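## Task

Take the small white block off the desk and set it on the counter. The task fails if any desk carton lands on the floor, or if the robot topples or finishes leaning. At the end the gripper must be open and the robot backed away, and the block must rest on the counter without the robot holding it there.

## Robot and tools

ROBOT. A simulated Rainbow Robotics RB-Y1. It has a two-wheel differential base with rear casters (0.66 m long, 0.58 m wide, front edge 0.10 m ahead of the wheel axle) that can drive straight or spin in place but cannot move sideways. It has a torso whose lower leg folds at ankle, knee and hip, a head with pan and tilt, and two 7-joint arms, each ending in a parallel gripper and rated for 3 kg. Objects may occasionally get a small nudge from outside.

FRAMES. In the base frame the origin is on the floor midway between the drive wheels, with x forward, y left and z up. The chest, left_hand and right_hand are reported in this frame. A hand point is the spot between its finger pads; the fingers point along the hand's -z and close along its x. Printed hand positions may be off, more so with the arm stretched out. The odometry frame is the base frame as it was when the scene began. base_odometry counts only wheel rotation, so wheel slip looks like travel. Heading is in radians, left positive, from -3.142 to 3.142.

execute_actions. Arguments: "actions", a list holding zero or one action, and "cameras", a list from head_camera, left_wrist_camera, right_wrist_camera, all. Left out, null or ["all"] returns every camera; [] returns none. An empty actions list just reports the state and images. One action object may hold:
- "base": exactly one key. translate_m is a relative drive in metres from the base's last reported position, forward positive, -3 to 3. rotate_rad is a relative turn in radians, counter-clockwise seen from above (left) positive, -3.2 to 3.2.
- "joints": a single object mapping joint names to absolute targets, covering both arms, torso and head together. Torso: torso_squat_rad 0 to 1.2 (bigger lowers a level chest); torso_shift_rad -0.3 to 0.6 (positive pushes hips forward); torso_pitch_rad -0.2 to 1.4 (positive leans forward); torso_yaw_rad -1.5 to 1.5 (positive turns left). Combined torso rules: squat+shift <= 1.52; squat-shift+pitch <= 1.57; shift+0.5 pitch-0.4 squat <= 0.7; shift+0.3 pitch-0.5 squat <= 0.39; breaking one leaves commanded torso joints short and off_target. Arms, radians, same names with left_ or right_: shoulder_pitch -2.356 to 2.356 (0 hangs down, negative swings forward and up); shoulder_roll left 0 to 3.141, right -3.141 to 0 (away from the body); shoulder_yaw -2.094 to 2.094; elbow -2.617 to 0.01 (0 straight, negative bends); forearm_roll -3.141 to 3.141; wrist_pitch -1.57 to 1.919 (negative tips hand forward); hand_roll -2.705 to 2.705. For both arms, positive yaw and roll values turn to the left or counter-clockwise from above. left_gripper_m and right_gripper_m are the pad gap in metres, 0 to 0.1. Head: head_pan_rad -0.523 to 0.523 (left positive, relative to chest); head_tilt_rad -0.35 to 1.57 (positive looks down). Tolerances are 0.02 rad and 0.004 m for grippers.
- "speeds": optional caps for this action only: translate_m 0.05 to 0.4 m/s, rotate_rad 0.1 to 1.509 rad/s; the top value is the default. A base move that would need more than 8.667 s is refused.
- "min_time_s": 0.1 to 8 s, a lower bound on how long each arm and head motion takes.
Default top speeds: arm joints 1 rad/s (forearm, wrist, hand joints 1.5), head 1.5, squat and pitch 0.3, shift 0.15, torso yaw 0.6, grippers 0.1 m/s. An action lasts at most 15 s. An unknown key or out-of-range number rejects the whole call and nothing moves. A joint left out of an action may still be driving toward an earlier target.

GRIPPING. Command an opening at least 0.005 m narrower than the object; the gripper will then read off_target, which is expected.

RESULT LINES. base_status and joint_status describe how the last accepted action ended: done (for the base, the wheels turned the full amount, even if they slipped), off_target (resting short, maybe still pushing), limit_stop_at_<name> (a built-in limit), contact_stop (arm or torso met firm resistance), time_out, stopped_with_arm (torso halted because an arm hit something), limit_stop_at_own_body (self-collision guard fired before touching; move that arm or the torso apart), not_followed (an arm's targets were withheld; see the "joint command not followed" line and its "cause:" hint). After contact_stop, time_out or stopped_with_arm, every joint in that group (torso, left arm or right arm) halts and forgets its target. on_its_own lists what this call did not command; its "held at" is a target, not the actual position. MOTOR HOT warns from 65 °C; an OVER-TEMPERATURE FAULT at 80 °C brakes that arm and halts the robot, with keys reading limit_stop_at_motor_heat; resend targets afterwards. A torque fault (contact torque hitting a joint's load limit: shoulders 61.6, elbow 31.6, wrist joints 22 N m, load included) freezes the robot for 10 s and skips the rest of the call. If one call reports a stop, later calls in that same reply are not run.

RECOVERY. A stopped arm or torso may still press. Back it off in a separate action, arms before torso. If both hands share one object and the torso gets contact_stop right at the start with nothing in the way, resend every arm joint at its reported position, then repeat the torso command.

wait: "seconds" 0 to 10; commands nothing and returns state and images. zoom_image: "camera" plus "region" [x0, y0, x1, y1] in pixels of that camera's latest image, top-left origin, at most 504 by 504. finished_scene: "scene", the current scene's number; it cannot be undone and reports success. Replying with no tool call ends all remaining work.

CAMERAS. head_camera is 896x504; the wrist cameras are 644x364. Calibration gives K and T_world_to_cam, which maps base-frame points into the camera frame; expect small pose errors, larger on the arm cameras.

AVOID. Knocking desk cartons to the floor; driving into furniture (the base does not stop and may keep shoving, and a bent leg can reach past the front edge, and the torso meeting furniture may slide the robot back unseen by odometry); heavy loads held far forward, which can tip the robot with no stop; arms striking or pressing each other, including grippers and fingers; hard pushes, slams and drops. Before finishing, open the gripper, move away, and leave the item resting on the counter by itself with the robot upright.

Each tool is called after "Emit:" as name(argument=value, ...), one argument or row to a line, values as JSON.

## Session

Emit:
execute_actions(
  actions=[],
)

Scene clock: 0.00 s.
base_odometry: x=+0.000 y=+0.000 heading=+0.000 (m, m, rad; odometry frame)
base_status: not commanded
joint_positions: torso_squat_rad=+0.350 torso_shift_rad=+0.000 torso_pitch_rad=+0.001 torso_yaw_rad=+0.001 left_shoulder_pitch_rad=-0.015 left_shoulder_roll_rad=+0.021 left_shoulder_yaw_rad=-0.040 left_elbow_rad=-0.122 left_forearm_roll_rad=+0.031 left_wrist_pitch_rad=-0.046 left_hand_roll_rad=+0.036 left_gripper_m=+0.100 right_shoulder_pitch_rad=-0.029 right_shoulder_roll_rad=-0.015 right_shoulder_yaw_rad=-0.008 right_elbow_rad=-0.222 right_forearm_roll_rad=+0.016 right_wrist_pitch_rad=+0.046 right_hand_roll_rad=+0.002 right_gripper_m=+0.100 head_pan_rad=-0.001 head_tilt_rad=+0.400
joint_status: not commanded
chest: x=-0.2275 y=-0.0002 z=+1.2475 quat_wxyz=(+1.000, +0.000, +0.001, +0.000) (m; base frame)
left_hand: x=-0.1480 y=+0.2334 z=+0.5675 quat_wxyz=(+0.996, +0.007, -0.090, +0.011) (m; base frame)
right_hand: x=-0.1097 y=-0.2312 z=+0.5709 quat_wxyz=(+0.995, -0.008, -0.101, +0.011) (m; base frame)
pictures: head_camera, left_wrist_camera, right_wrist_camera
camera_calibration (this result's frames):
head_camera: T_world_to_cam=[[0.0155867, -0.999009, -0.0416946, 0.0652426], [-0.428532, 0.0310013, -0.902995, 1.27902], [0.903392, 0.0319421, -0.427624, 0.752352], [0, 0, 0, 1]] pos_world=[-0.132585, 0.00149488, 1.47939]
left_wrist_camera: T_world_to_cam=[[0.97949, 0.0620212, 0.191708, 0.0182051], [-0.0629165, -0.809728, 0.583422, -0.108719], [0.191416, -0.583518, -0.789219, 0.696732], [0, 0, 0, 1]] pos_world=[-0.158037, 0.317394, 0.609814]
right_wrist_camera: T_world_to_cam=[[-0.982354, -0.0389967, -0.18292, -0.0143999], [-0.149682, 0.750335, 0.643888, -0.182302], [0.112142, 0.659906, -0.742932, 0.67821], [0, 0, 0, 1]] pos_world=[-0.117489, -0.311329, 0.618612]
Images, in order (width x height): head_camera 896x504, left_wrist_camera 644x364, right_wrist_camera 644x364.

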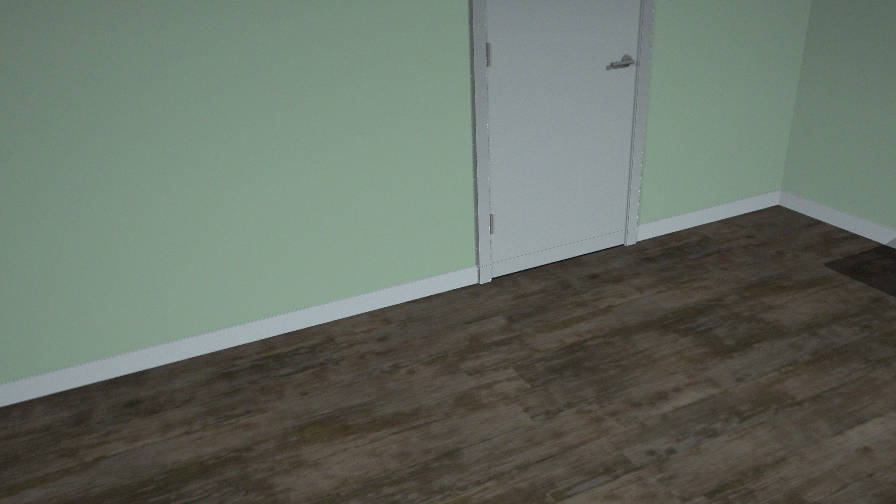

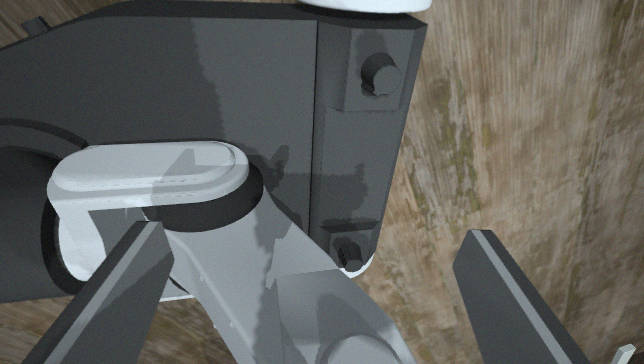

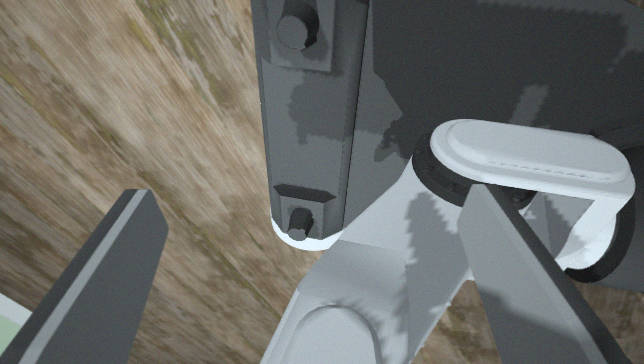

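Emit:
execute_actions(
  actions=[
    {"base": {"rotate_rad": -1.2}},
  ],
  cameras=["head_camera"],
)

Scene clock: 5.43 s.
base_odometry: x=+0.000 y=+0.000 heading=-1.199 (m, m, rad; odometry frame)
base_status: done
joint_positions: torso_squat_rad=+0.350 torso_shift_rad=+0.000 torso_pitch_rad=+0.001 torso_yaw_rad=+0.001 left_shoulder_pitch_rad=-0.015 left_shoulder_roll_rad=+0.021 left_shoulder_yaw_rad=-0.040 left_elbow_rad=-0.122 left_forearm_roll_rad=+0.031 left_wrist_pitch_rad=-0.046 left_hand_roll_rad=+0.036 left_gripper_m=+0.100 right_shoulder_pitch_rad=-0.029 right_shoulder_roll_rad=-0.015 right_shoulder_yaw_rad=-0.008 right_elbow_rad=-0.222 right_forearm_roll_rad=+0.016 right_wrist_pitch_rad=+0.046 right_hand_roll_rad=+0.002 right_gripper_m=+0.100 head_pan_rad=-0.001 head_tilt_rad=+0.400
joint_status: not commanded
chest: x=-0.2275 y=-0.0002 z=+1.2475 quat_wxyz=(+1.000, +0.000, +0.001, +0.000) (m; base frame)
left_hand: x=-0.1480 y=+0.2334 z=+0.5675 quat_wxyz=(+0.996, +0.007, -0.090, +0.011) (m; base frame)
right_hand: x=-0.1097 y=-0.2312 z=+0.5709 quat_wxyz=(+0.995, -0.008, -0.101, +0.011) (m; base frame)
pictures: head_camera
camera_calibration (this result's frames):
head_camera: T_world_to_cam=[[0.0155871, -0.99901, -0.0416681, 0.0652353], [-0.428529, 0.0309773, -0.902997, 1.27902], [0.903394, 0.0319311, -0.427622, 0.752352], [0, 0, 0, 1]] pos_world=[-0.132589, 0.0015267, 1.47939]
Images, in order (width x height): head_camera 896x504.

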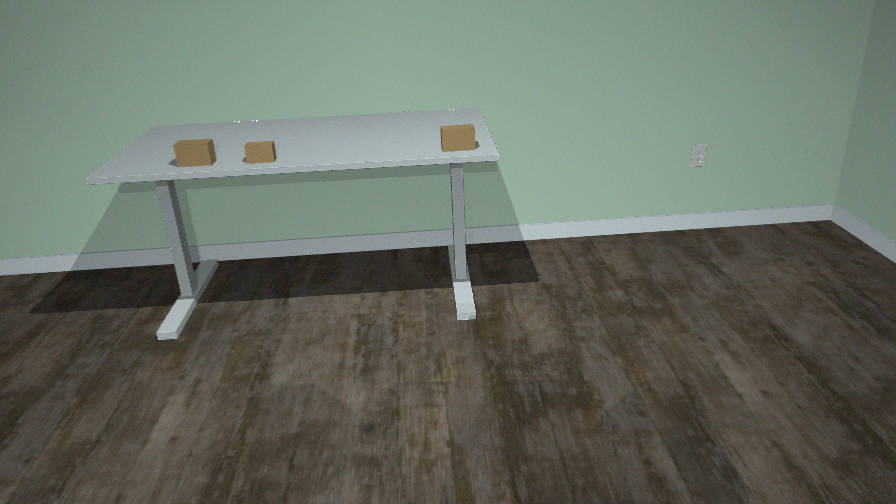

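Emit:
execute_actions(
  actions=[
    {"base": {"rotate_rad": 0.25}},
  ],
  cameras=[],
)

Emit:
execute_actions(
  actions=[
    {"base": {"translate_m": 1.5}, "joints": {"head_tilt_rad": 0.75}},
  ],
  cameras=["head_camera"],
)

Scene clock: 13.50 s.
base_odometry: x=+0.000 y=+0.000 heading=-0.950 (m, m, rad; odometry frame)
base_status: done
joint_positions: torso_squat_rad=+0.350 torso_shift_rad=+0.000 torso_pitch_rad=+0.001 torso_yaw_rad=+0.001 left_shoulder_pitch_rad=-0.015 left_shoulder_roll_rad=+0.021 left_shoulder_yaw_rad=-0.040 left_elbow_rad=-0.122 left_forearm_roll_rad=+0.031 left_wrist_pitch_rad=-0.046 left_hand_roll_rad=+0.036 left_gripper_m=+0.100 right_shoulder_pitch_rad=-0.029 right_shoulder_roll_rad=-0.015 right_shoulder_yaw_rad=-0.008 right_elbow_rad=-0.222 right_forearm_roll_rad=+0.016 right_wrist_pitch_rad=+0.046 right_hand_roll_rad=+0.002 right_gripper_m=+0.100 head_pan_rad=-0.001 head_tilt_rad=+0.400
joint_status: not commanded
chest: x=-0.2275 y=-0.0002 z=+1.2475 quat_wxyz=(+1.000, +0.000, +0.001, +0.000) (m; base frame)
left_hand: x=-0.1480 y=+0.2334 z=+0.5675 quat_wxyz=(+0.996, +0.007, -0.090, +0.011) (m; base frame)
right_hand: x=-0.1097 y=-0.2312 z=+0.5709 quat_wxyz=(+0.995, -0.008, -0.101, +0.011) (m; base frame)
pictures: none
No camera images: the call's "cameras" was empty. Leave "cameras" out to get every camera's image.

Scene clock: 18.70 s.
base_odometry: x=+0.871 y=-1.221 heading=-0.952 (m, m, rad; odometry frame)
base_status: done
joint_positions: torso_squat_rad=+0.350 torso_shift_rad=+0.000 torso_pitch_rad=+0.001 torso_yaw_rad=+0.001 left_shoulder_pitch_rad=-0.015 left_shoulder_roll_rad=+0.021 left_shoulder_yaw_rad=-0.040 left_elbow_rad=-0.122 left_forearm_roll_rad=+0.031 left_wrist_pitch_rad=-0.046 left_hand_roll_rad=+0.036 left_gripper_m=+0.100 right_shoulder_pitch_rad=-0.029 right_shoulder_roll_rad=-0.015 right_shoulder_yaw_rad=-0.008 right_elbow_rad=-0.222 right_forearm_roll_rad=+0.016 right_wrist_pitch_rad=+0.046 right_hand_roll_rad=+0.002 right_gripper_m=+0.100 head_pan_rad=-0.001 head_tilt_rad=+0.750
joint_status: all done
chest: x=-0.2275 y=-0.0002 z=+1.2475 quat_wxyz=(+1.000, +0.000, +0.001, +0.000) (m; base frame)
left_hand: x=-0.1479 y=+0.2334 z=+0.5675 quat_wxyz=(+0.996, +0.007, -0.090, +0.011) (m; base frame)
right_hand: x=-0.1097 y=-0.2312 z=+0.5709 quat_wxyz=(+0.995, -0.008, -0.101, +0.011) (m; base frame)
pictures: head_camera
camera_calibration (this result's frames):
head_camera: T_world_to_cam=[[0.000374041, -0.999015, -0.0443823, 0.0660122], [-0.71258, 0.030872, -0.700912, 0.928248], [0.701591, 0.0318881, -0.711866, 1.12232], [0, 0, 0, 1]] pos_world=[-0.125982, 0.00150169, 1.45249]
Images, in order (width x height): head_camera 896x504.

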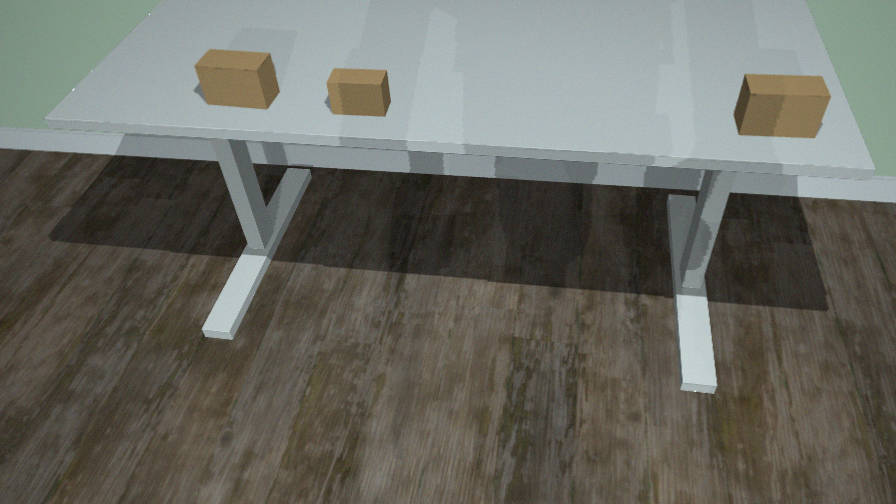

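Emit:
execute_actions(
  actions=[
    {"base": {"translate_m": 0.4}, "joints": {"head_tilt_rad": 0.85}},
  ],
  cameras=["head_camera"],
)

Scene clock: 26.00 s.
base_odometry: x=+1.103 y=-1.547 heading=-0.953 (m, m, rad; odometry frame)
base_status: done
joint_positions: torso_squat_rad=+0.350 torso_shift_rad=+0.000 torso_pitch_rad=+0.001 torso_yaw_rad=+0.001 left_shoulder_pitch_rad=-0.015 left_shoulder_roll_rad=+0.021 left_shoulder_yaw_rad=-0.040 left_elbow_rad=-0.122 left_forearm_roll_rad=+0.031 left_wrist_pitch_rad=-0.046 left_hand_roll_rad=+0.036 left_gripper_m=+0.100 right_shoulder_pitch_rad=-0.030 right_shoulder_roll_rad=-0.015 right_shoulder_yaw_rad=-0.008 right_elbow_rad=-0.222 right_forearm_roll_rad=+0.016 right_wrist_pitch_rad=+0.046 right_hand_roll_rad=+0.002 right_gripper_m=+0.100 head_pan_rad=-0.001 head_tilt_rad=+0.850
joint_status: all done
chest: x=-0.2274 y=-0.0002 z=+1.2475 quat_wxyz=(+1.000, +0.000, +0.001, +0.000) (m; base frame)
left_hand: x=-0.1479 y=+0.2334 z=+0.5675 quat_wxyz=(+0.996, +0.007, -0.090, +0.011) (m; base frame)
right_hand: x=-0.1096 y=-0.2312 z=+0.5709 quat_wxyz=(+0.995, -0.008, -0.101, +0.011) (m; base frame)
pictures: head_camera
camera_calibration (this result's frames):
head_camera: T_world_to_cam=[[-0.00405158, -0.999016, -0.0441596, 0.0647817], [-0.779042, 0.03084, -0.626213, 0.806522], [0.626959, 0.031865, -0.7784, 1.20328], [0, 0, 0, 1]] pos_world=[-0.125833, 0.00150219, 1.44455]
Images, in order (width x height): head_camera 896x504.

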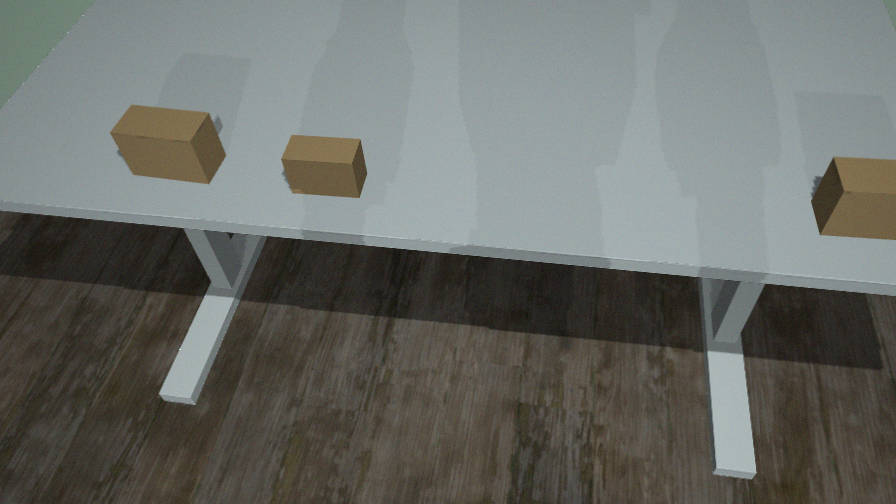

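Emit:
zoom_image(
  camera="head_camera",
  region=[90, 60, 400, 220],
)

Region (90, 60, 400, 220) of head_camera's 896x504 image, scaled by 1.626, with more detail than that image has; it fills the top 260 rows of this view, and the rest is white.

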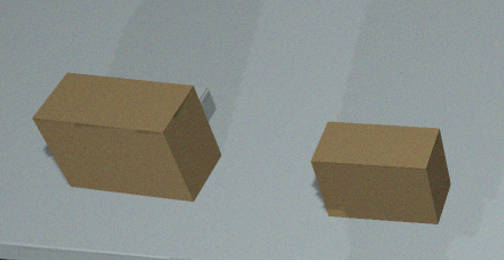

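Emit:
execute_actions(
  actions=[
    {"base": {"rotate_rad": 0.19}},
  ],
  cameras=[],
)

Emit:
execute_actions(
  actions=[
    {"base": {"translate_m": 0.22}, "joints": {"left_shoulder_pitch_rad": -0.9125, "left_shoulder_roll_rad": 0.441, "left_shoulder_yaw_rad": 0.0, "left_elbow_rad": -1.432, "left_forearm_roll_rad": 0.402, "left_wrist_pitch_rad": 1.811, "left_hand_roll_rad": -1.74, "right_shoulder_pitch_rad": 0.9, "head_tilt_rad": 1.0}},
  ],
  cameras=["head_camera"],
)

Scene clock: 45.47 s.
base_odometry: x=+1.103 y=-1.548 heading=-0.764 (m, m, rad; odometry frame)
base_status: done
joint_positions: torso_squat_rad=+0.350 torso_shift_rad=+0.000 torso_pitch_rad=+0.001 torso_yaw_rad=+0.001 left_shoulder_pitch_rad=-0.015 left_shoulder_roll_rad=+0.021 left_shoulder_yaw_rad=-0.040 left_elbow_rad=-0.122 left_forearm_roll_rad=+0.031 left_wrist_pitch_rad=-0.046 left_hand_roll_rad=+0.036 left_gripper_m=+0.100 right_shoulder_pitch_rad=-0.030 right_shoulder_roll_rad=-0.015 right_shoulder_yaw_rad=-0.008 right_elbow_rad=-0.222 right_forearm_roll_rad=+0.016 right_wrist_pitch_rad=+0.046 right_hand_roll_rad=+0.002 right_gripper_m=+0.100 head_pan_rad=-0.001 head_tilt_rad=+0.850
joint_status: not commanded
chest: x=-0.2274 y=-0.0003 z=+1.2475 quat_wxyz=(+1.000, +0.000, +0.001, +0.000) (m; base frame)
left_hand: x=-0.1479 y=+0.2334 z=+0.5675 quat_wxyz=(+0.996, +0.007, -0.090, +0.011) (m; base frame)
right_hand: x=-0.1096 y=-0.2312 z=+0.5709 quat_wxyz=(+0.995, -0.008, -0.101, +0.011) (m; base frame)
pictures: none
No camera images: the call's "cameras" was empty. Leave "cameras" out to get every camera's image.

Scene clock: 47.73 s.
base_odometry: x=+1.262 y=-1.700 heading=-0.762 (m, m, rad; odometry frame)
base_status: done
joint_positions: torso_squat_rad=+0.350 torso_shift_rad=+0.000 torso_pitch_rad=+0.001 torso_yaw_rad=+0.001 left_shoulder_pitch_rad=-0.913 left_shoulder_roll_rad=+0.441 left_shoulder_yaw_rad=+0.000 left_elbow_rad=-1.432 left_forearm_roll_rad=+0.402 left_wrist_pitch_rad=+1.811 left_hand_roll_rad=-1.740 left_gripper_m=+0.100 right_shoulder_pitch_rad=+0.900 right_shoulder_roll_rad=-0.015 right_shoulder_yaw_rad=-0.008 right_elbow_rad=-0.222 right_forearm_roll_rad=+0.016 right_wrist_pitch_rad=+0.046 right_hand_roll_rad=+0.002 right_gripper_m=+0.100 head_pan_rad=-0.001 head_tilt_rad=+1.000
joint_status: all done
chest: x=-0.2275 y=-0.0003 z=+1.2475 quat_wxyz=(+1.000, +0.000, +0.001, +0.000) (m; base frame)
left_hand: x=+0.3237 y=+0.2451 z=+1.1481 quat_wxyz=(+0.534, +0.206, -0.136, -0.809) (m; base frame)
right_hand: x=-0.7300 y=-0.1660 z=+0.7525 quat_wxyz=(+0.933, -0.019, +0.330, -0.139) (m; base frame)
pictures: head_camera
camera_calibration (this result's frames):
head_camera: T_world_to_cam=[[-0.0105759, -0.999017, -0.0430459, 0.0617973], [-0.863804, 0.0308129, -0.502885, 0.610502], [0.503717, 0.0318647, -0.863281, 1.30093], [0, 0, 0, 1]] pos_world=[-0.127294, 0.0014714, 1.43274]
Images, in order (width x height): head_camera 896x504.

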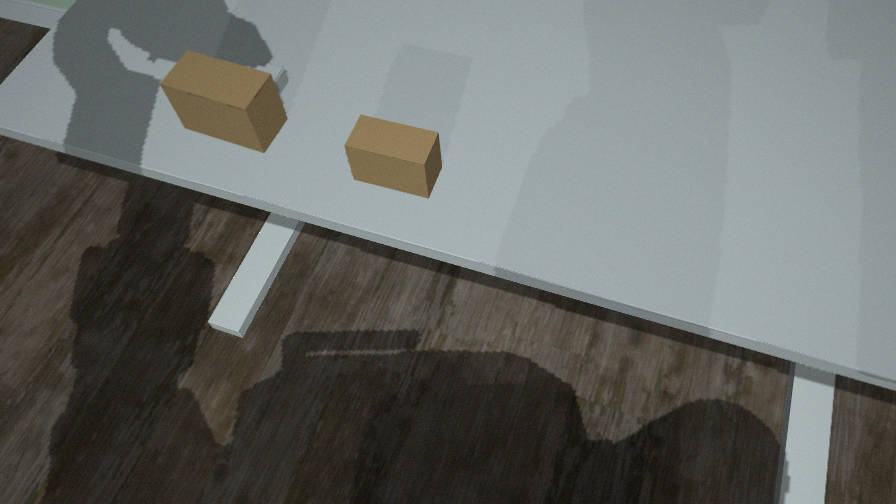

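Emit:
execute_actions(
  actions=[
    {"joints": {"torso_squat_rad": 0.2, "torso_shift_rad": 0.25, "torso_pitch_rad": 0.5, "head_tilt_rad": 0.7}},
  ],
  cameras=["head_camera", "left_wrist_camera"],
)

Scene clock: 55.37 s.
base_odometry: x=+1.262 y=-1.700 heading=-0.763 (m, m, rad; odometry frame)
base_status: not commanded
joint_positions: torso_squat_rad=+0.200 torso_shift_rad=+0.250 torso_pitch_rad=+0.500 torso_yaw_rad=+0.001 left_shoulder_pitch_rad=-0.913 left_shoulder_roll_rad=+0.441 left_shoulder_yaw_rad=+0.000 left_elbow_rad=-1.432 left_forearm_roll_rad=+0.402 left_wrist_pitch_rad=+1.811 left_hand_roll_rad=-1.740 left_gripper_m=+0.100 right_shoulder_pitch_rad=+0.900 right_shoulder_roll_rad=-0.015 right_shoulder_yaw_rad=-0.008 right_elbow_rad=-0.222 right_forearm_roll_rad=+0.016 right_wrist_pitch_rad=+0.046 right_hand_roll_rad=+0.002 right_gripper_m=+0.100 head_pan_rad=-0.001 head_tilt_rad=+0.700
joint_status: all done
chest: x=+0.0900 y=-0.0002 z=+1.2168 quat_wxyz=(+0.969, +0.000, +0.247, +0.001) (m; base frame)
left_hand: x=+0.5265 y=+0.2452 z=+0.8658 quat_wxyz=(+0.551, +0.000, +0.000, -0.835) (m; base frame)
right_hand: x=-0.5880 y=-0.1661 z=+1.0223 quat_wxyz=(+0.823, -0.053, +0.550, -0.130) (m; base frame)
pictures: head_camera, left_wrist_camera
camera_calibration (this result's frames):
head_camera: T_world_to_cam=[[-0.018785, -0.999013, -0.0402476, 0.0611493], [-0.946088, 0.0307801, -0.322443, 0.699608], [0.323363, 0.0320207, -0.945733, 1.18834], [0, 0, 0, 1]] pos_world=[0.278774, 0.00150341, 1.3519]
left_wrist_camera: T_world_to_cam=[[-0.354187, -0.935113, 0.0107293, 0.402989], [-0.74772, 0.290062, 0.597309, -0.151899], [-0.561664, 0.203536, -0.801939, 1.02449], [0, 0, 0, 1]] pos_world=[0.604575, 0.21238, 0.907987]
Images, in order (width x height): head_camera 896x504, left_wrist_camera 644x364.

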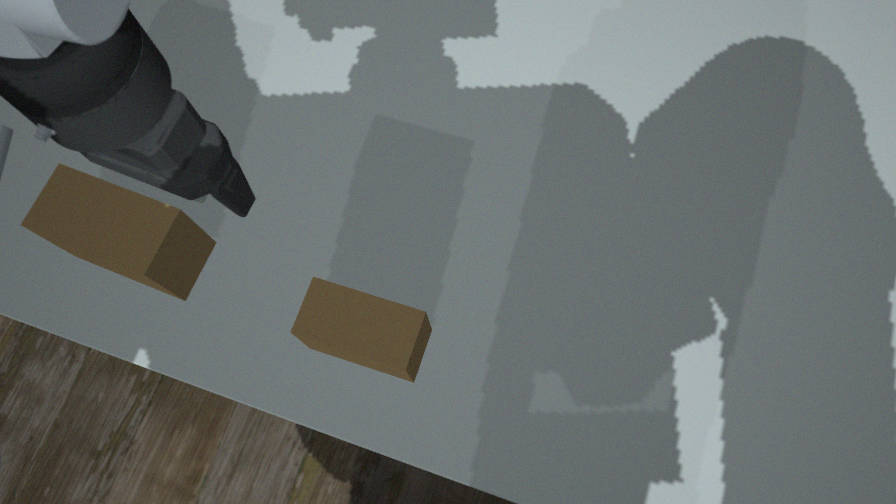

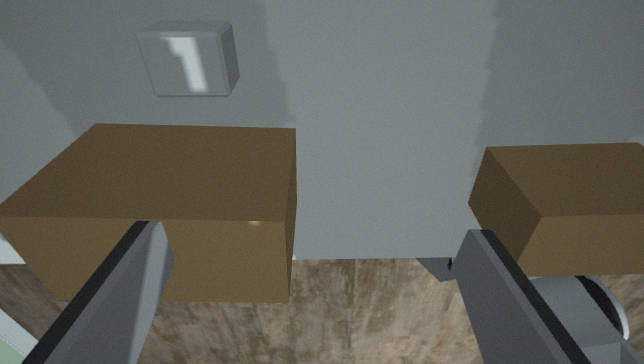

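Emit:
execute_actions(
  actions=[
    {"base": {"translate_m": 0.05}, "joints": {"left_shoulder_pitch_rad": -0.9549, "left_shoulder_roll_rad": 0.4562, "left_shoulder_yaw_rad": 0.0, "left_elbow_rad": -1.081, "left_forearm_roll_rad": 0.4022, "left_wrist_pitch_rad": 1.5297, "left_hand_roll_rad": -1.87}, "min_time_s": 1.5},
  ],
  cameras=["head_camera", "left_wrist_camera"],
)

Scene clock: 80.00 s.
base_odometry: x=+1.298 y=-1.734 heading=-0.762 (m, m, rad; odometry frame)
base_status: done
joint_positions: torso_squat_rad=+0.200 torso_shift_rad=+0.250 torso_pitch_rad=+0.500 torso_yaw_rad=+0.001 left_shoulder_pitch_rad=-0.955 left_shoulder_roll_rad=+0.456 left_shoulder_yaw_rad=+0.000 left_elbow_rad=-1.081 left_forearm_roll_rad=+0.402 left_wrist_pitch_rad=+1.530 left_hand_roll_rad=-1.870 left_gripper_m=+0.100 right_shoulder_pitch_rad=+0.900 right_shoulder_roll_rad=-0.015 right_shoulder_yaw_rad=-0.008 right_elbow_rad=-0.222 right_forearm_roll_rad=+0.016 right_wrist_pitch_rad=+0.046 right_hand_roll_rad=+0.002 right_gripper_m=+0.100 head_pan_rad=-0.001 head_tilt_rad=+0.700
joint_status: all done
chest: x=+0.0900 y=-0.0002 z=+1.2168 quat_wxyz=(+0.969, +0.000, +0.247, +0.001) (m; base frame)
left_hand: x=+0.5397 y=+0.2785 z=+0.8006 quat_wxyz=(+0.550, +0.000, +0.000, -0.835) (m; base frame)
right_hand: x=-0.5880 y=-0.1661 z=+1.0223 quat_wxyz=(+0.823, -0.053, +0.550, -0.130) (m; base frame)
pictures: head_camera, left_wrist_camera
camera_calibration (this result's frames):
head_camera: T_world_to_cam=[[-0.0187855, -0.999013, -0.0402473, 0.0611487], [-0.946094, 0.03078, -0.322426, 0.699576], [0.323347, 0.0320208, -0.945739, 1.18835], [0, 0, 0, 1]] pos_world=[0.278764, 0.00150345, 1.35189]
left_wrist_camera: T_world_to_cam=[[-0.354961, -0.934818, 0.0108419, 0.439745], [-0.747165, 0.290639, 0.597723, -0.113524], [-0.561914, 0.204068, -0.801629, 0.972598], [0, 0, 0, 1]] pos_world=[0.617787, 0.2456, 0.842751]
Images, in order (width x height): head_camera 896x504, left_wrist_camera 644x364.

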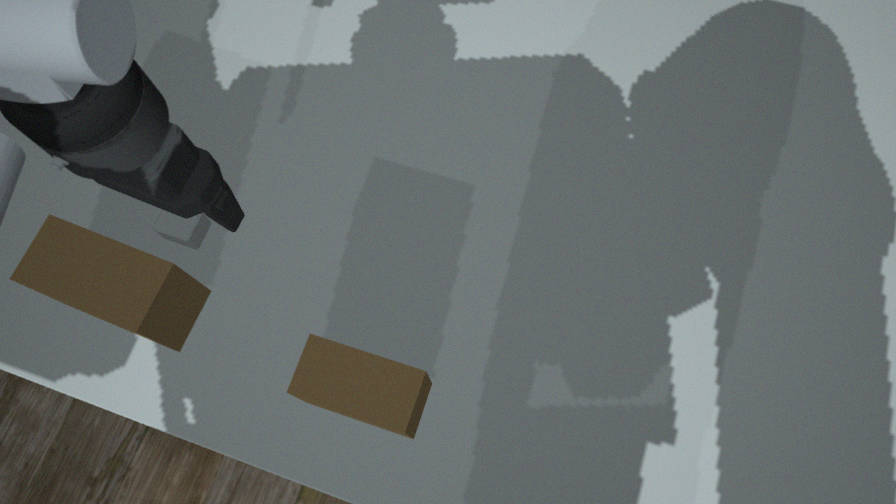

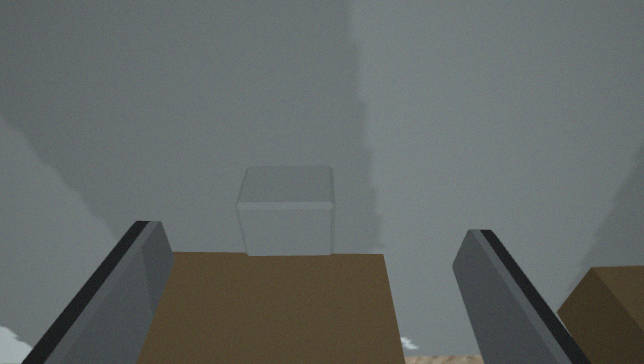

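Emit:
execute_actions(
  actions=[
    {"base": {"translate_m": 0.02}, "joints": {"left_shoulder_pitch_rad": -1.0305, "left_shoulder_roll_rad": 0.4105, "left_shoulder_yaw_rad": 0.0, "left_elbow_rad": -0.8164, "left_forearm_roll_rad": 0.3683, "left_wrist_pitch_rad": 1.3462, "left_hand_roll_rad": -1.926}, "min_time_s": 1.5},
  ],
  cameras=["head_camera", "left_wrist_camera"],
)

Scene clock: 94.60 s.
base_odometry: x=+1.313 y=-1.748 heading=-0.762 (m, m, rad; odometry frame)
base_status: done
joint_positions: torso_squat_rad=+0.200 torso_shift_rad=+0.250 torso_pitch_rad=+0.500 torso_yaw_rad=+0.001 left_shoulder_pitch_rad=-1.030 left_shoulder_roll_rad=+0.411 left_shoulder_yaw_rad=+0.000 left_elbow_rad=-0.817 left_forearm_roll_rad=+0.368 left_wrist_pitch_rad=+1.346 left_hand_roll_rad=-1.926 left_gripper_m=+0.100 right_shoulder_pitch_rad=+0.900 right_shoulder_roll_rad=-0.015 right_shoulder_yaw_rad=-0.008 right_elbow_rad=-0.222 right_forearm_roll_rad=+0.016 right_wrist_pitch_rad=+0.046 right_hand_roll_rad=+0.002 right_gripper_m=+0.100 head_pan_rad=-0.001 head_tilt_rad=+0.700
joint_status: all done
chest: x=+0.0902 y=-0.0002 z=+1.2167 quat_wxyz=(+0.969, +0.000, +0.247, +0.001) (m; base frame)
left_hand: x=+0.5439 y=+0.2736 z=+0.7607 quat_wxyz=(+0.549, +0.000, +0.000, -0.836) (m; base frame)
right_hand: x=-0.5879 y=-0.1661 z=+1.0224 quat_wxyz=(+0.823, -0.053, +0.551, -0.130) (m; base frame)
pictures: head_camera, left_wrist_camera
camera_calibration (this result's frames):
head_camera: T_world_to_cam=[[-0.0187911, -0.999013, -0.0402451, 0.0611471], [-0.946139, 0.0307801, -0.322294, 0.699522], [0.323215, 0.0320212, -0.945784, 1.18834], [0, 0, 0, 1]] pos_world=[0.278904, 0.00150325, 1.35183]
left_wrist_camera: T_world_to_cam=[[-0.358783, -0.93336, 0.010689, 0.438898], [-0.74602, 0.293615, 0.597699, -0.0865054], [-0.561007, 0.20647, -0.801649, 0.942802], [0, 0, 0, 1]] pos_world=[0.621853, 0.240388, 0.80281]
Images, in order (width x height): head_camera 896x504, left_wrist_camera 644x364.

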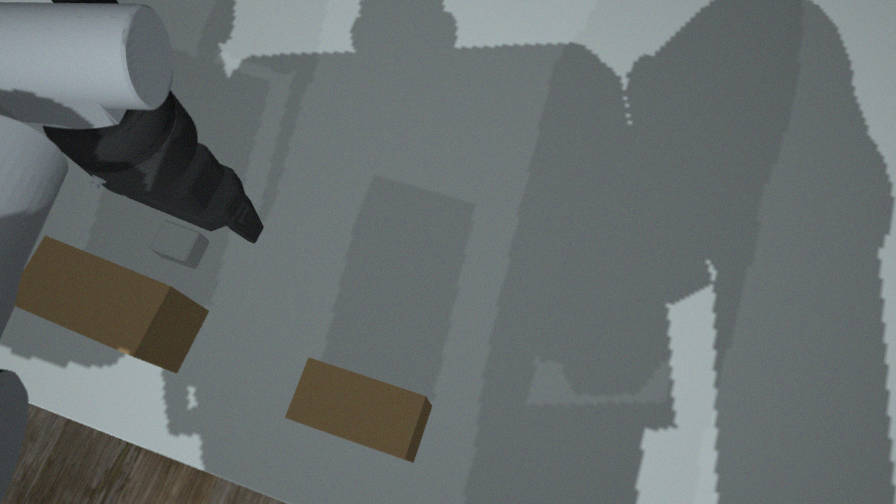

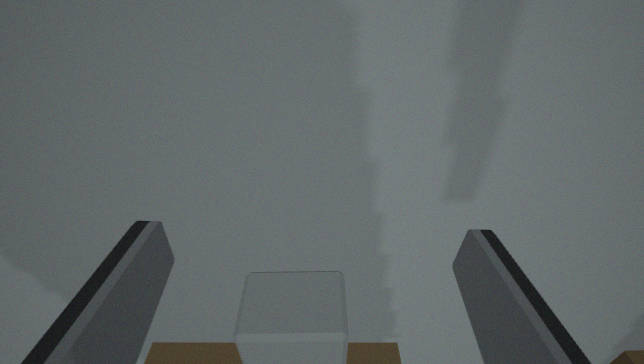

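Emit:
execute_actions(
  actions=[
    {"joints": {"torso_squat_rad": 0.28}},
  ],
  cameras=[],
)

Emit:
execute_actions(
  actions=[
    {"joints": {"left_gripper_m": 0.01}},
  ],
  cameras=["head_camera", "left_wrist_camera"],
)

Scene clock: 103.50 s.
base_odometry: x=+1.313 y=-1.748 heading=-0.762 (m, m, rad; odometry frame)
base_status: not commanded
joint_positions: torso_squat_rad=+0.280 torso_shift_rad=+0.249 torso_pitch_rad=+0.498 torso_yaw_rad=+0.001 left_shoulder_pitch_rad=-1.034 left_shoulder_roll_rad=+0.412 left_shoulder_yaw_rad=+0.001 left_elbow_rad=-0.818 left_forearm_roll_rad=+0.369 left_wrist_pitch_rad=+1.347 left_hand_roll_rad=-1.926 left_gripper_m=+0.100 right_shoulder_pitch_rad=+0.900 right_shoulder_roll_rad=-0.015 right_shoulder_yaw_rad=-0.008 right_elbow_rad=-0.222 right_forearm_roll_rad=+0.016 right_wrist_pitch_rad=+0.046 right_hand_roll_rad=+0.002 right_gripper_m=+0.100 head_pan_rad=-0.001 head_tilt_rad=+0.700
joint_status: all done
chest: x=+0.0855 y=-0.0003 z=+1.2043 quat_wxyz=(+0.969, +0.000, +0.246, +0.001) (m; base frame)
left_hand: x=+0.5425 y=+0.2735 z=+0.7514 quat_wxyz=(+0.548, +0.003, -0.002, -0.836) (m; base frame)
right_hand: x=-0.5921 y=-0.1662 z=+1.0083 quat_wxyz=(+0.824, -0.052, +0.549, -0.130) (m; base frame)
pictures: none
No camera images: the call's "cameras" was empty. Leave "cameras" out to get every camera's image.

Scene clock: 104.90 s.
base_odometry: x=+1.313 y=-1.748 heading=-0.762 (m, m, rad; odometry frame)
base_status: not commanded
joint_positions: torso_squat_rad=+0.280 torso_shift_rad=+0.249 torso_pitch_rad=+0.498 torso_yaw_rad=+0.001 left_shoulder_pitch_rad=-1.035 left_shoulder_roll_rad=+0.412 left_shoulder_yaw_rad=+0.001 left_elbow_rad=-0.819 left_forearm_roll_rad=+0.369 left_wrist_pitch_rad=+1.346 left_hand_roll_rad=-1.926 left_gripper_m=+0.010 right_shoulder_pitch_rad=+0.900 right_shoulder_roll_rad=-0.015 right_shoulder_yaw_rad=-0.008 right_elbow_rad=-0.222 right_forearm_roll_rad=+0.016 right_wrist_pitch_rad=+0.046 right_hand_roll_rad=+0.002 right_gripper_m=+0.100 head_pan_rad=-0.001 head_tilt_rad=+0.700
joint_status: all done
chest: x=+0.0855 y=-0.0003 z=+1.2043 quat_wxyz=(+0.969, +0.000, +0.246, +0.001) (m; base frame)
left_hand: x=+0.5431 y=+0.2730 z=+0.7516 quat_wxyz=(+0.548, +0.004, -0.002, -0.836) (m; base frame)
right_hand: x=-0.5921 y=-0.1662 z=+1.0083 quat_wxyz=(+0.824, -0.052, +0.550, -0.130) (m; base frame)
pictures: head_camera, left_wrist_camera
camera_calibration (this result's frames):
head_camera: T_world_to_cam=[[-0.0185891, -0.999003, -0.0405989, 0.0608678], [-0.94536, 0.0307814, -0.324573, 0.693808], [0.325499, 0.032347, -0.944989, 1.17695], [0, 0, 0, 1]] pos_world=[0.273933, 0.00137982, 1.33987]
left_wrist_camera: T_world_to_cam=[[-0.35988, -0.932963, 0.00816831, 0.44057], [-0.750662, 0.294737, 0.591301, -0.0744989], [-0.554069, 0.206666, -0.80641, 0.93497], [0, 0, 0, 1]] pos_world=[0.620667, 0.239767, 0.794421]
Images, in order (width x height): head_camera 896x504, left_wrist_camera 644x364.

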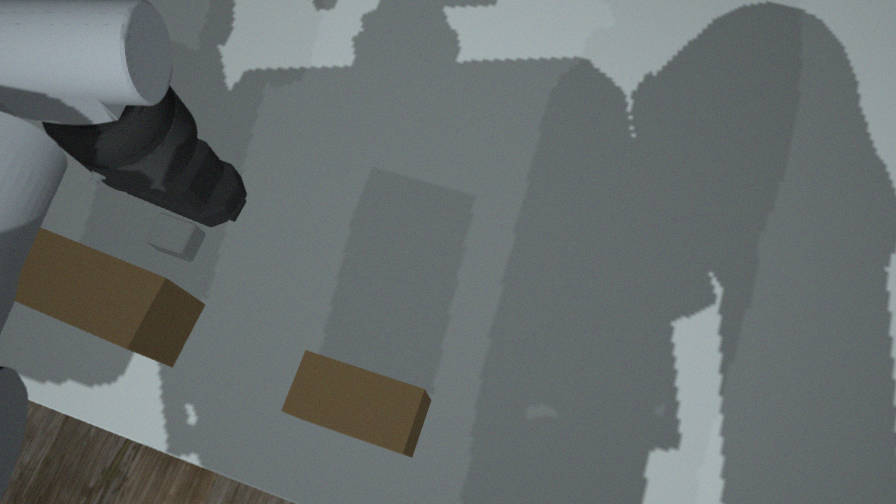

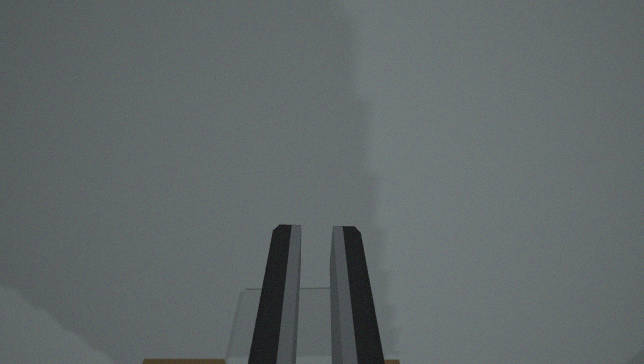

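Emit:
execute_actions(
  actions=[
    {"joints": {"left_gripper_m": 0.1, "torso_squat_rad": 0.26}},
  ],
  cameras=[],
)

Emit:
execute_actions(
  actions=[
    {"base": {"translate_m": -0.035}},
  ],
  cameras=["head_camera", "left_wrist_camera"],
)

Scene clock: 115.97 s.
base_odometry: x=+1.313 y=-1.748 heading=-0.762 (m, m, rad; odometry frame)
base_status: not commanded
joint_positions: torso_squat_rad=+0.260 torso_shift_rad=+0.250 torso_pitch_rad=+0.500 torso_yaw_rad=+0.001 left_shoulder_pitch_rad=-1.032 left_shoulder_roll_rad=+0.411 left_shoulder_yaw_rad=+0.000 left_elbow_rad=-0.817 left_forearm_roll_rad=+0.368 left_wrist_pitch_rad=+1.346 left_hand_roll_rad=-1.926 left_gripper_m=+0.100 right_shoulder_pitch_rad=+0.900 right_shoulder_roll_rad=-0.015 right_shoulder_yaw_rad=-0.008 right_elbow_rad=-0.222 right_forearm_roll_rad=+0.016 right_wrist_pitch_rad=+0.046 right_hand_roll_rad=+0.002 right_gripper_m=+0.100 head_pan_rad=-0.001 head_tilt_rad=+0.700
joint_status: all done
chest: x=+0.0875 y=-0.0003 z=+1.2076 quat_wxyz=(+0.969, +0.000, +0.247, +0.001) (m; base frame)
left_hand: x=+0.5426 y=+0.2734 z=+0.7527 quat_wxyz=(+0.548, +0.001, -0.001, -0.836) (m; base frame)
right_hand: x=-0.5905 y=-0.1661 z=+1.0128 quat_wxyz=(+0.823, -0.052, +0.550, -0.130) (m; base frame)
pictures: none
No camera images: the call's "cameras" was empty. Leave "cameras" out to get every camera's image.

Scene clock: 117.23 s.
base_odometry: x=+1.287 y=-1.724 heading=-0.762 (m, m, rad; odometry frame)
base_status: done
joint_positions: torso_squat_rad=+0.260 torso_shift_rad=+0.250 torso_pitch_rad=+0.499 torso_yaw_rad=+0.001 left_shoulder_pitch_rad=-1.032 left_shoulder_roll_rad=+0.411 left_shoulder_yaw_rad=+0.000 left_elbow_rad=-0.817 left_forearm_roll_rad=+0.368 left_wrist_pitch_rad=+1.346 left_hand_roll_rad=-1.926 left_gripper_m=+0.100 right_shoulder_pitch_rad=+0.900 right_shoulder_roll_rad=-0.015 right_shoulder_yaw_rad=-0.008 right_elbow_rad=-0.222 right_forearm_roll_rad=+0.016 right_wrist_pitch_rad=+0.046 right_hand_roll_rad=+0.002 right_gripper_m=+0.100 head_pan_rad=-0.001 head_tilt_rad=+0.700
joint_status: not commanded
chest: x=+0.0872 y=-0.0003 z=+1.2077 quat_wxyz=(+0.969, +0.000, +0.247, +0.001) (m; base frame)
left_hand: x=+0.5422 y=+0.2735 z=+0.7527 quat_wxyz=(+0.548, +0.001, +0.000, -0.836) (m; base frame)
right_hand: x=-0.5907 y=-0.1661 z=+1.0127 quat_wxyz=(+0.823, -0.052, +0.550, -0.130) (m; base frame)
pictures: head_camera, left_wrist_camera
camera_calibration (this result's frames):
head_camera: T_world_to_cam=[[-0.018701, -0.999006, -0.0404527, 0.0609038], [-0.945872, 0.0307886, -0.323076, 0.694748], [0.324, 0.0322213, -0.945508, 1.18029], [0, 0, 0, 1]] pos_world=[0.275867, 0.0014226, 1.34289]
left_wrist_camera: T_world_to_cam=[[-0.358998, -0.933288, 0.00963226, 0.439218], [-0.747624, 0.293728, 0.595635, -0.0805617], [-0.558729, 0.206631, -0.803197, 0.93536], [0, 0, 0, 1]] pos_world=[0.620061, 0.240306, 0.795033]
Images, in order (width x height): head_camera 896x504, left_wrist_camera 644x364.

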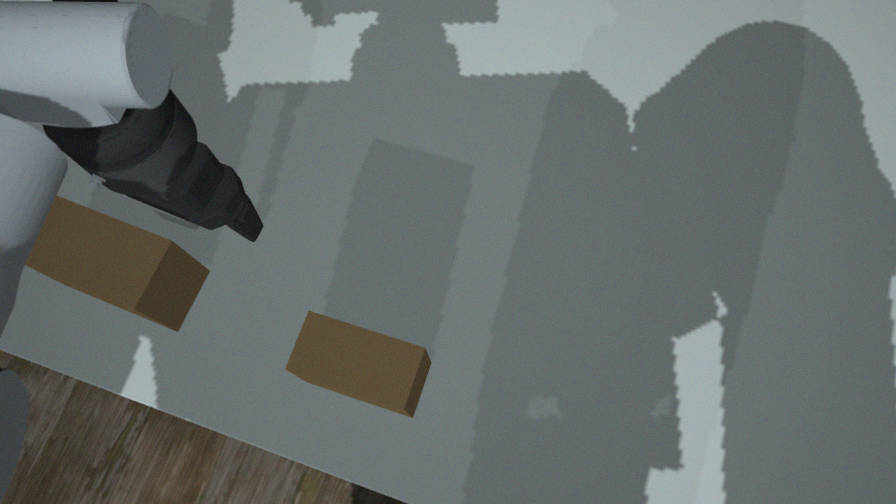

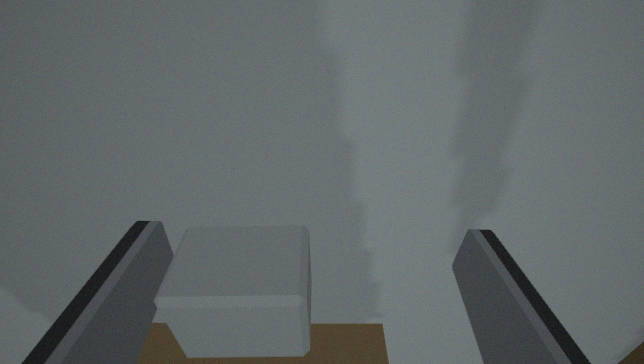

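Emit:
execute_actions(
  actions=[
    {"joints": {"left_gripper_m": 0.01}},
  ],
  cameras=["head_camera", "left_wrist_camera"],
)

Scene clock: 120.57 s.
base_odometry: x=+1.287 y=-1.724 heading=-0.762 (m, m, rad; odometry frame)
base_status: not commanded
joint_positions: torso_squat_rad=+0.260 torso_shift_rad=+0.250 torso_pitch_rad=+0.499 torso_yaw_rad=+0.001 left_shoulder_pitch_rad=-1.032 left_shoulder_roll_rad=+0.411 left_shoulder_yaw_rad=+0.000 left_elbow_rad=-0.817 left_forearm_roll_rad=+0.368 left_wrist_pitch_rad=+1.346 left_hand_roll_rad=-1.926 left_gripper_m=+0.039 right_shoulder_pitch_rad=+0.900 right_shoulder_roll_rad=-0.015 right_shoulder_yaw_rad=-0.008 right_elbow_rad=-0.222 right_forearm_roll_rad=+0.016 right_wrist_pitch_rad=+0.046 right_hand_roll_rad=+0.002 right_gripper_m=+0.100 head_pan_rad=-0.001 head_tilt_rad=+0.700
joint_status: left_gripper_m off_target (ended at +0.039, target +0.010)
chest: x=+0.0872 y=-0.0003 z=+1.2076 quat_wxyz=(+0.969, +0.000, +0.247, +0.001) (m; base frame)
left_hand: x=+0.5423 y=+0.2736 z=+0.7527 quat_wxyz=(+0.548, +0.001, +0.000, -0.836) (m; base frame)
right_hand: x=-0.5906 y=-0.1661 z=+1.0127 quat_wxyz=(+0.823, -0.052, +0.550, -0.130) (m; base frame)
pictures: head_camera, left_wrist_camera
camera_calibration (this result's frames):
head_camera: T_world_to_cam=[[-0.0187015, -0.999006, -0.0404524, 0.0609036], [-0.945878, 0.0307885, -0.323059, 0.694741], [0.323983, 0.0322213, -0.945514, 1.18029], [0, 0, 0, 1]] pos_world=[0.275886, 0.00142255, 1.34289]
left_wrist_camera: T_world_to_cam=[[-0.358977, -0.933298, 0.00950408, 0.439375], [-0.747642, 0.293634, 0.59566, -0.080549], [-0.558719, 0.206723, -0.80318, 0.935318], [0, 0, 0, 1]] pos_world=[0.620084, 0.240368, 0.795033]
Images, in order (width x height): head_camera 896x504, left_wrist_camera 644x364.

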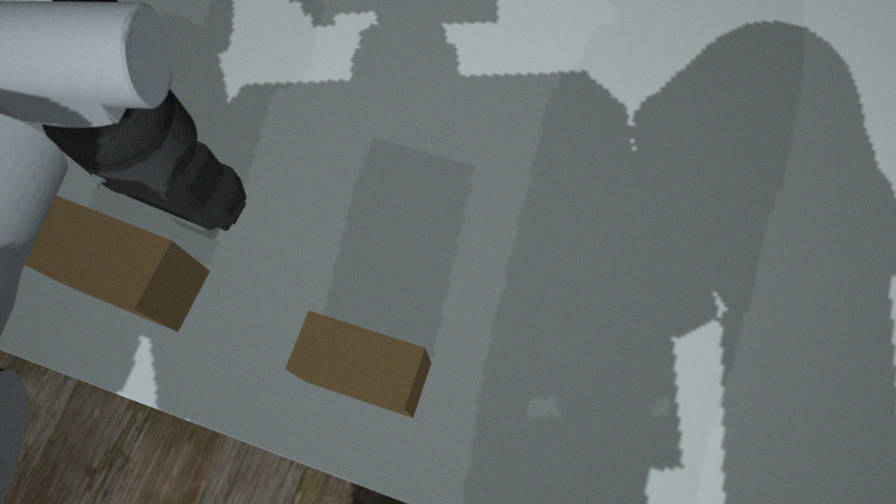

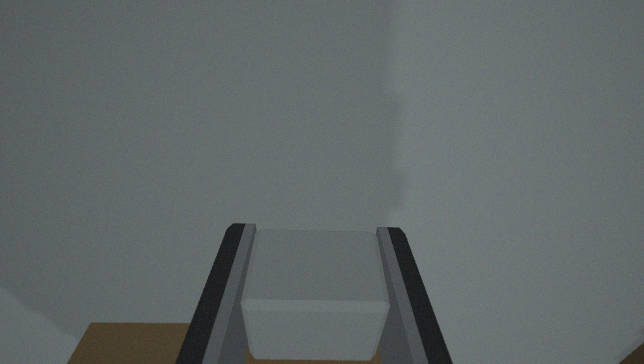

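Emit:
execute_actions(
  actions=[
    {"joints": {"torso_squat_rad": 0.35, "torso_shift_rad": 0.0, "torso_pitch_rad": 0.0, "head_tilt_rad": 0.9}},
  ],
  cameras=["head_camera"],
)

Emit:
execute_actions(
  actions=[
    {"base": {"translate_m": -0.35}, "joints": {"right_shoulder_pitch_rad": 0.0}},
  ],
  cameras=[],
)

Scene clock: 128.77 s.
base_odometry: x=+1.287 y=-1.724 heading=-0.762 (m, m, rad; odometry frame)
base_status: not commanded
joint_positions: torso_squat_rad=+0.350 torso_shift_rad=+0.000 torso_pitch_rad=+0.000 torso_yaw_rad=+0.001 left_shoulder_pitch_rad=-1.031 left_shoulder_roll_rad=+0.411 left_shoulder_yaw_rad=+0.000 left_elbow_rad=-0.817 left_forearm_roll_rad=+0.368 left_wrist_pitch_rad=+1.346 left_hand_roll_rad=-1.926 left_gripper_m=+0.039 right_shoulder_pitch_rad=+0.900 right_shoulder_roll_rad=-0.015 right_shoulder_yaw_rad=-0.008 right_elbow_rad=-0.222 right_forearm_roll_rad=+0.016 right_wrist_pitch_rad=+0.046 right_hand_roll_rad=+0.002 right_gripper_m=+0.100 head_pan_rad=-0.001 head_tilt_rad=+0.900
joint_status: all done
chest: x=-0.2280 y=-0.0003 z=+1.2475 quat_wxyz=(+1.000, +0.000, +0.000, +0.001) (m; base frame)
left_hand: x=+0.3891 y=+0.2735 z=+1.0652 quat_wxyz=(+0.531, +0.207, -0.136, -0.810) (m; base frame)
right_hand: x=-0.7299 y=-0.1660 z=+0.7518 quat_wxyz=(+0.934, -0.019, +0.330, -0.139) (m; base frame)
pictures: head_camera
camera_calibration (this result's frames):
head_camera: T_world_to_cam=[[-0.00607313, -0.999011, -0.0440412, 0.0640809], [-0.808528, 0.0308216, -0.58765, 0.743936], [0.588426, 0.0320397, -0.807916, 1.23862], [0, 0, 0, 1]] pos_world=[-0.126953, 0.00140331, 1.4407]
Images, in order (width x height): head_camera 896x504.

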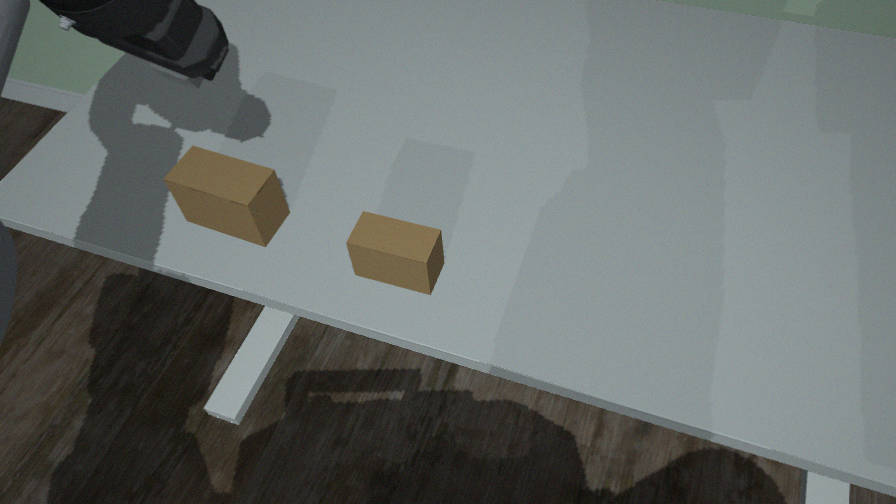

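Scene clock: 131.30 s.
base_odometry: x=+1.034 y=-1.482 heading=-0.761 (m, m, rad; odometry frame)
base_status: done
joint_positions: torso_squat_rad=+0.350 torso_shift_rad=+0.000 torso_pitch_rad=+0.000 torso_yaw_rad=+0.001 left_shoulder_pitch_rad=-1.031 left_shoulder_roll_rad=+0.411 left_shoulder_yaw_rad=+0.000 left_elbow_rad=-0.817 left_forearm_roll_rad=+0.368 left_wrist_pitch_rad=+1.346 left_hand_roll_rad=-1.926 left_gripper_m=+0.039 right_shoulder_pitch_rad=+0.000 right_shoulder_roll_rad=-0.015 right_shoulder_yaw_rad=-0.008 right_elbow_rad=-0.222 right_forearm_roll_rad=+0.016 right_wrist_pitch_rad=+0.046 right_hand_roll_rad=+0.002 right_gripper_m=+0.100 head_pan_rad=-0.001 head_tilt_rad=+0.900
joint_status: all done
chest: x=-0.2281 y=-0.0002 z=+1.2475 quat_wxyz=(+1.000, +0.000, +0.000, +0.000) (m; base frame)
left_hand: x=+0.3889 y=+0.2734 z=+1.0651 quat_wxyz=(+0.531, +0.207, -0.136, -0.810) (m; base frame)
right_hand: x=-0.1303 y=-0.2323 z=+0.5681 quat_wxyz=(+0.996, -0.009, -0.088, +0.006) (m; base frame)
pictures: none
No camera images: the call's "cameras" was empty. Leave "cameras" out to get every camera's image.

Emit:
execute_actions(
  actions=[
    {"base": {"rotate_rad": 2.9}, "joints": {"head_tilt_rad": 0.4}},
  ],
  cameras=["head_camera"],
)

Scene clock: 139.43 s.
base_odometry: x=+1.034 y=-1.482 heading=+2.139 (m, m, rad; odometry frame)
base_status: done
joint_positions: torso_squat_rad=+0.350 torso_shift_rad=+0.000 torso_pitch_rad=+0.000 torso_yaw_rad=+0.001 left_shoulder_pitch_rad=-1.031 left_shoulder_roll_rad=+0.411 left_shoulder_yaw_rad=+0.000 left_elbow_rad=-0.817 left_forearm_roll_rad=+0.368 left_wrist_pitch_rad=+1.346 left_hand_roll_rad=-1.926 left_gripper_m=+0.039 right_shoulder_pitch_rad=+0.000 right_shoulder_roll_rad=-0.015 right_shoulder_yaw_rad=-0.008 right_elbow_rad=-0.222 right_forearm_roll_rad=+0.016 right_wrist_pitch_rad=+0.046 right_hand_roll_rad=+0.002 right_gripper_m=+0.100 head_pan_rad=-0.001 head_tilt_rad=+0.400
joint_status: all done
chest: x=-0.2281 y=-0.0002 z=+1.2475 quat_wxyz=(+1.000, +0.000, +0.000, +0.000) (m; base frame)
left_hand: x=+0.3889 y=+0.2734 z=+1.0651 quat_wxyz=(+0.531, +0.207, -0.136, -0.810) (m; base frame)
right_hand: x=-0.1303 y=-0.2323 z=+0.5681 quat_wxyz=(+0.996, -0.009, -0.088, +0.006) (m; base frame)
pictures: head_camera
camera_calibration (this result's frames):
head_camera: T_world_to_cam=[[0.0156582, -0.999008, -0.0416865, 0.0652659], [-0.427707, 0.0309926, -0.903386, 1.27938], [0.903782, 0.031975, -0.426798, 0.752026], [0, 0, 0, 1]] pos_world=[-0.13349, 0.00150394, 1.47945]
Images, in order (width x height): head_camera 896x504.

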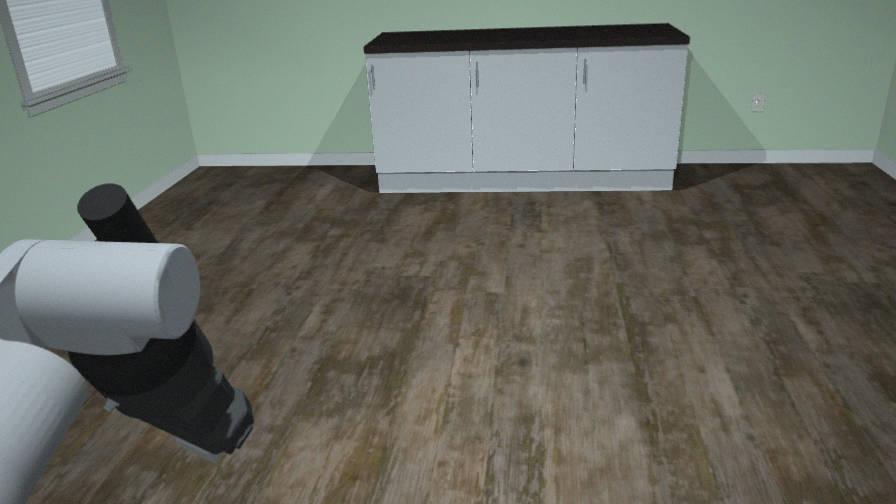

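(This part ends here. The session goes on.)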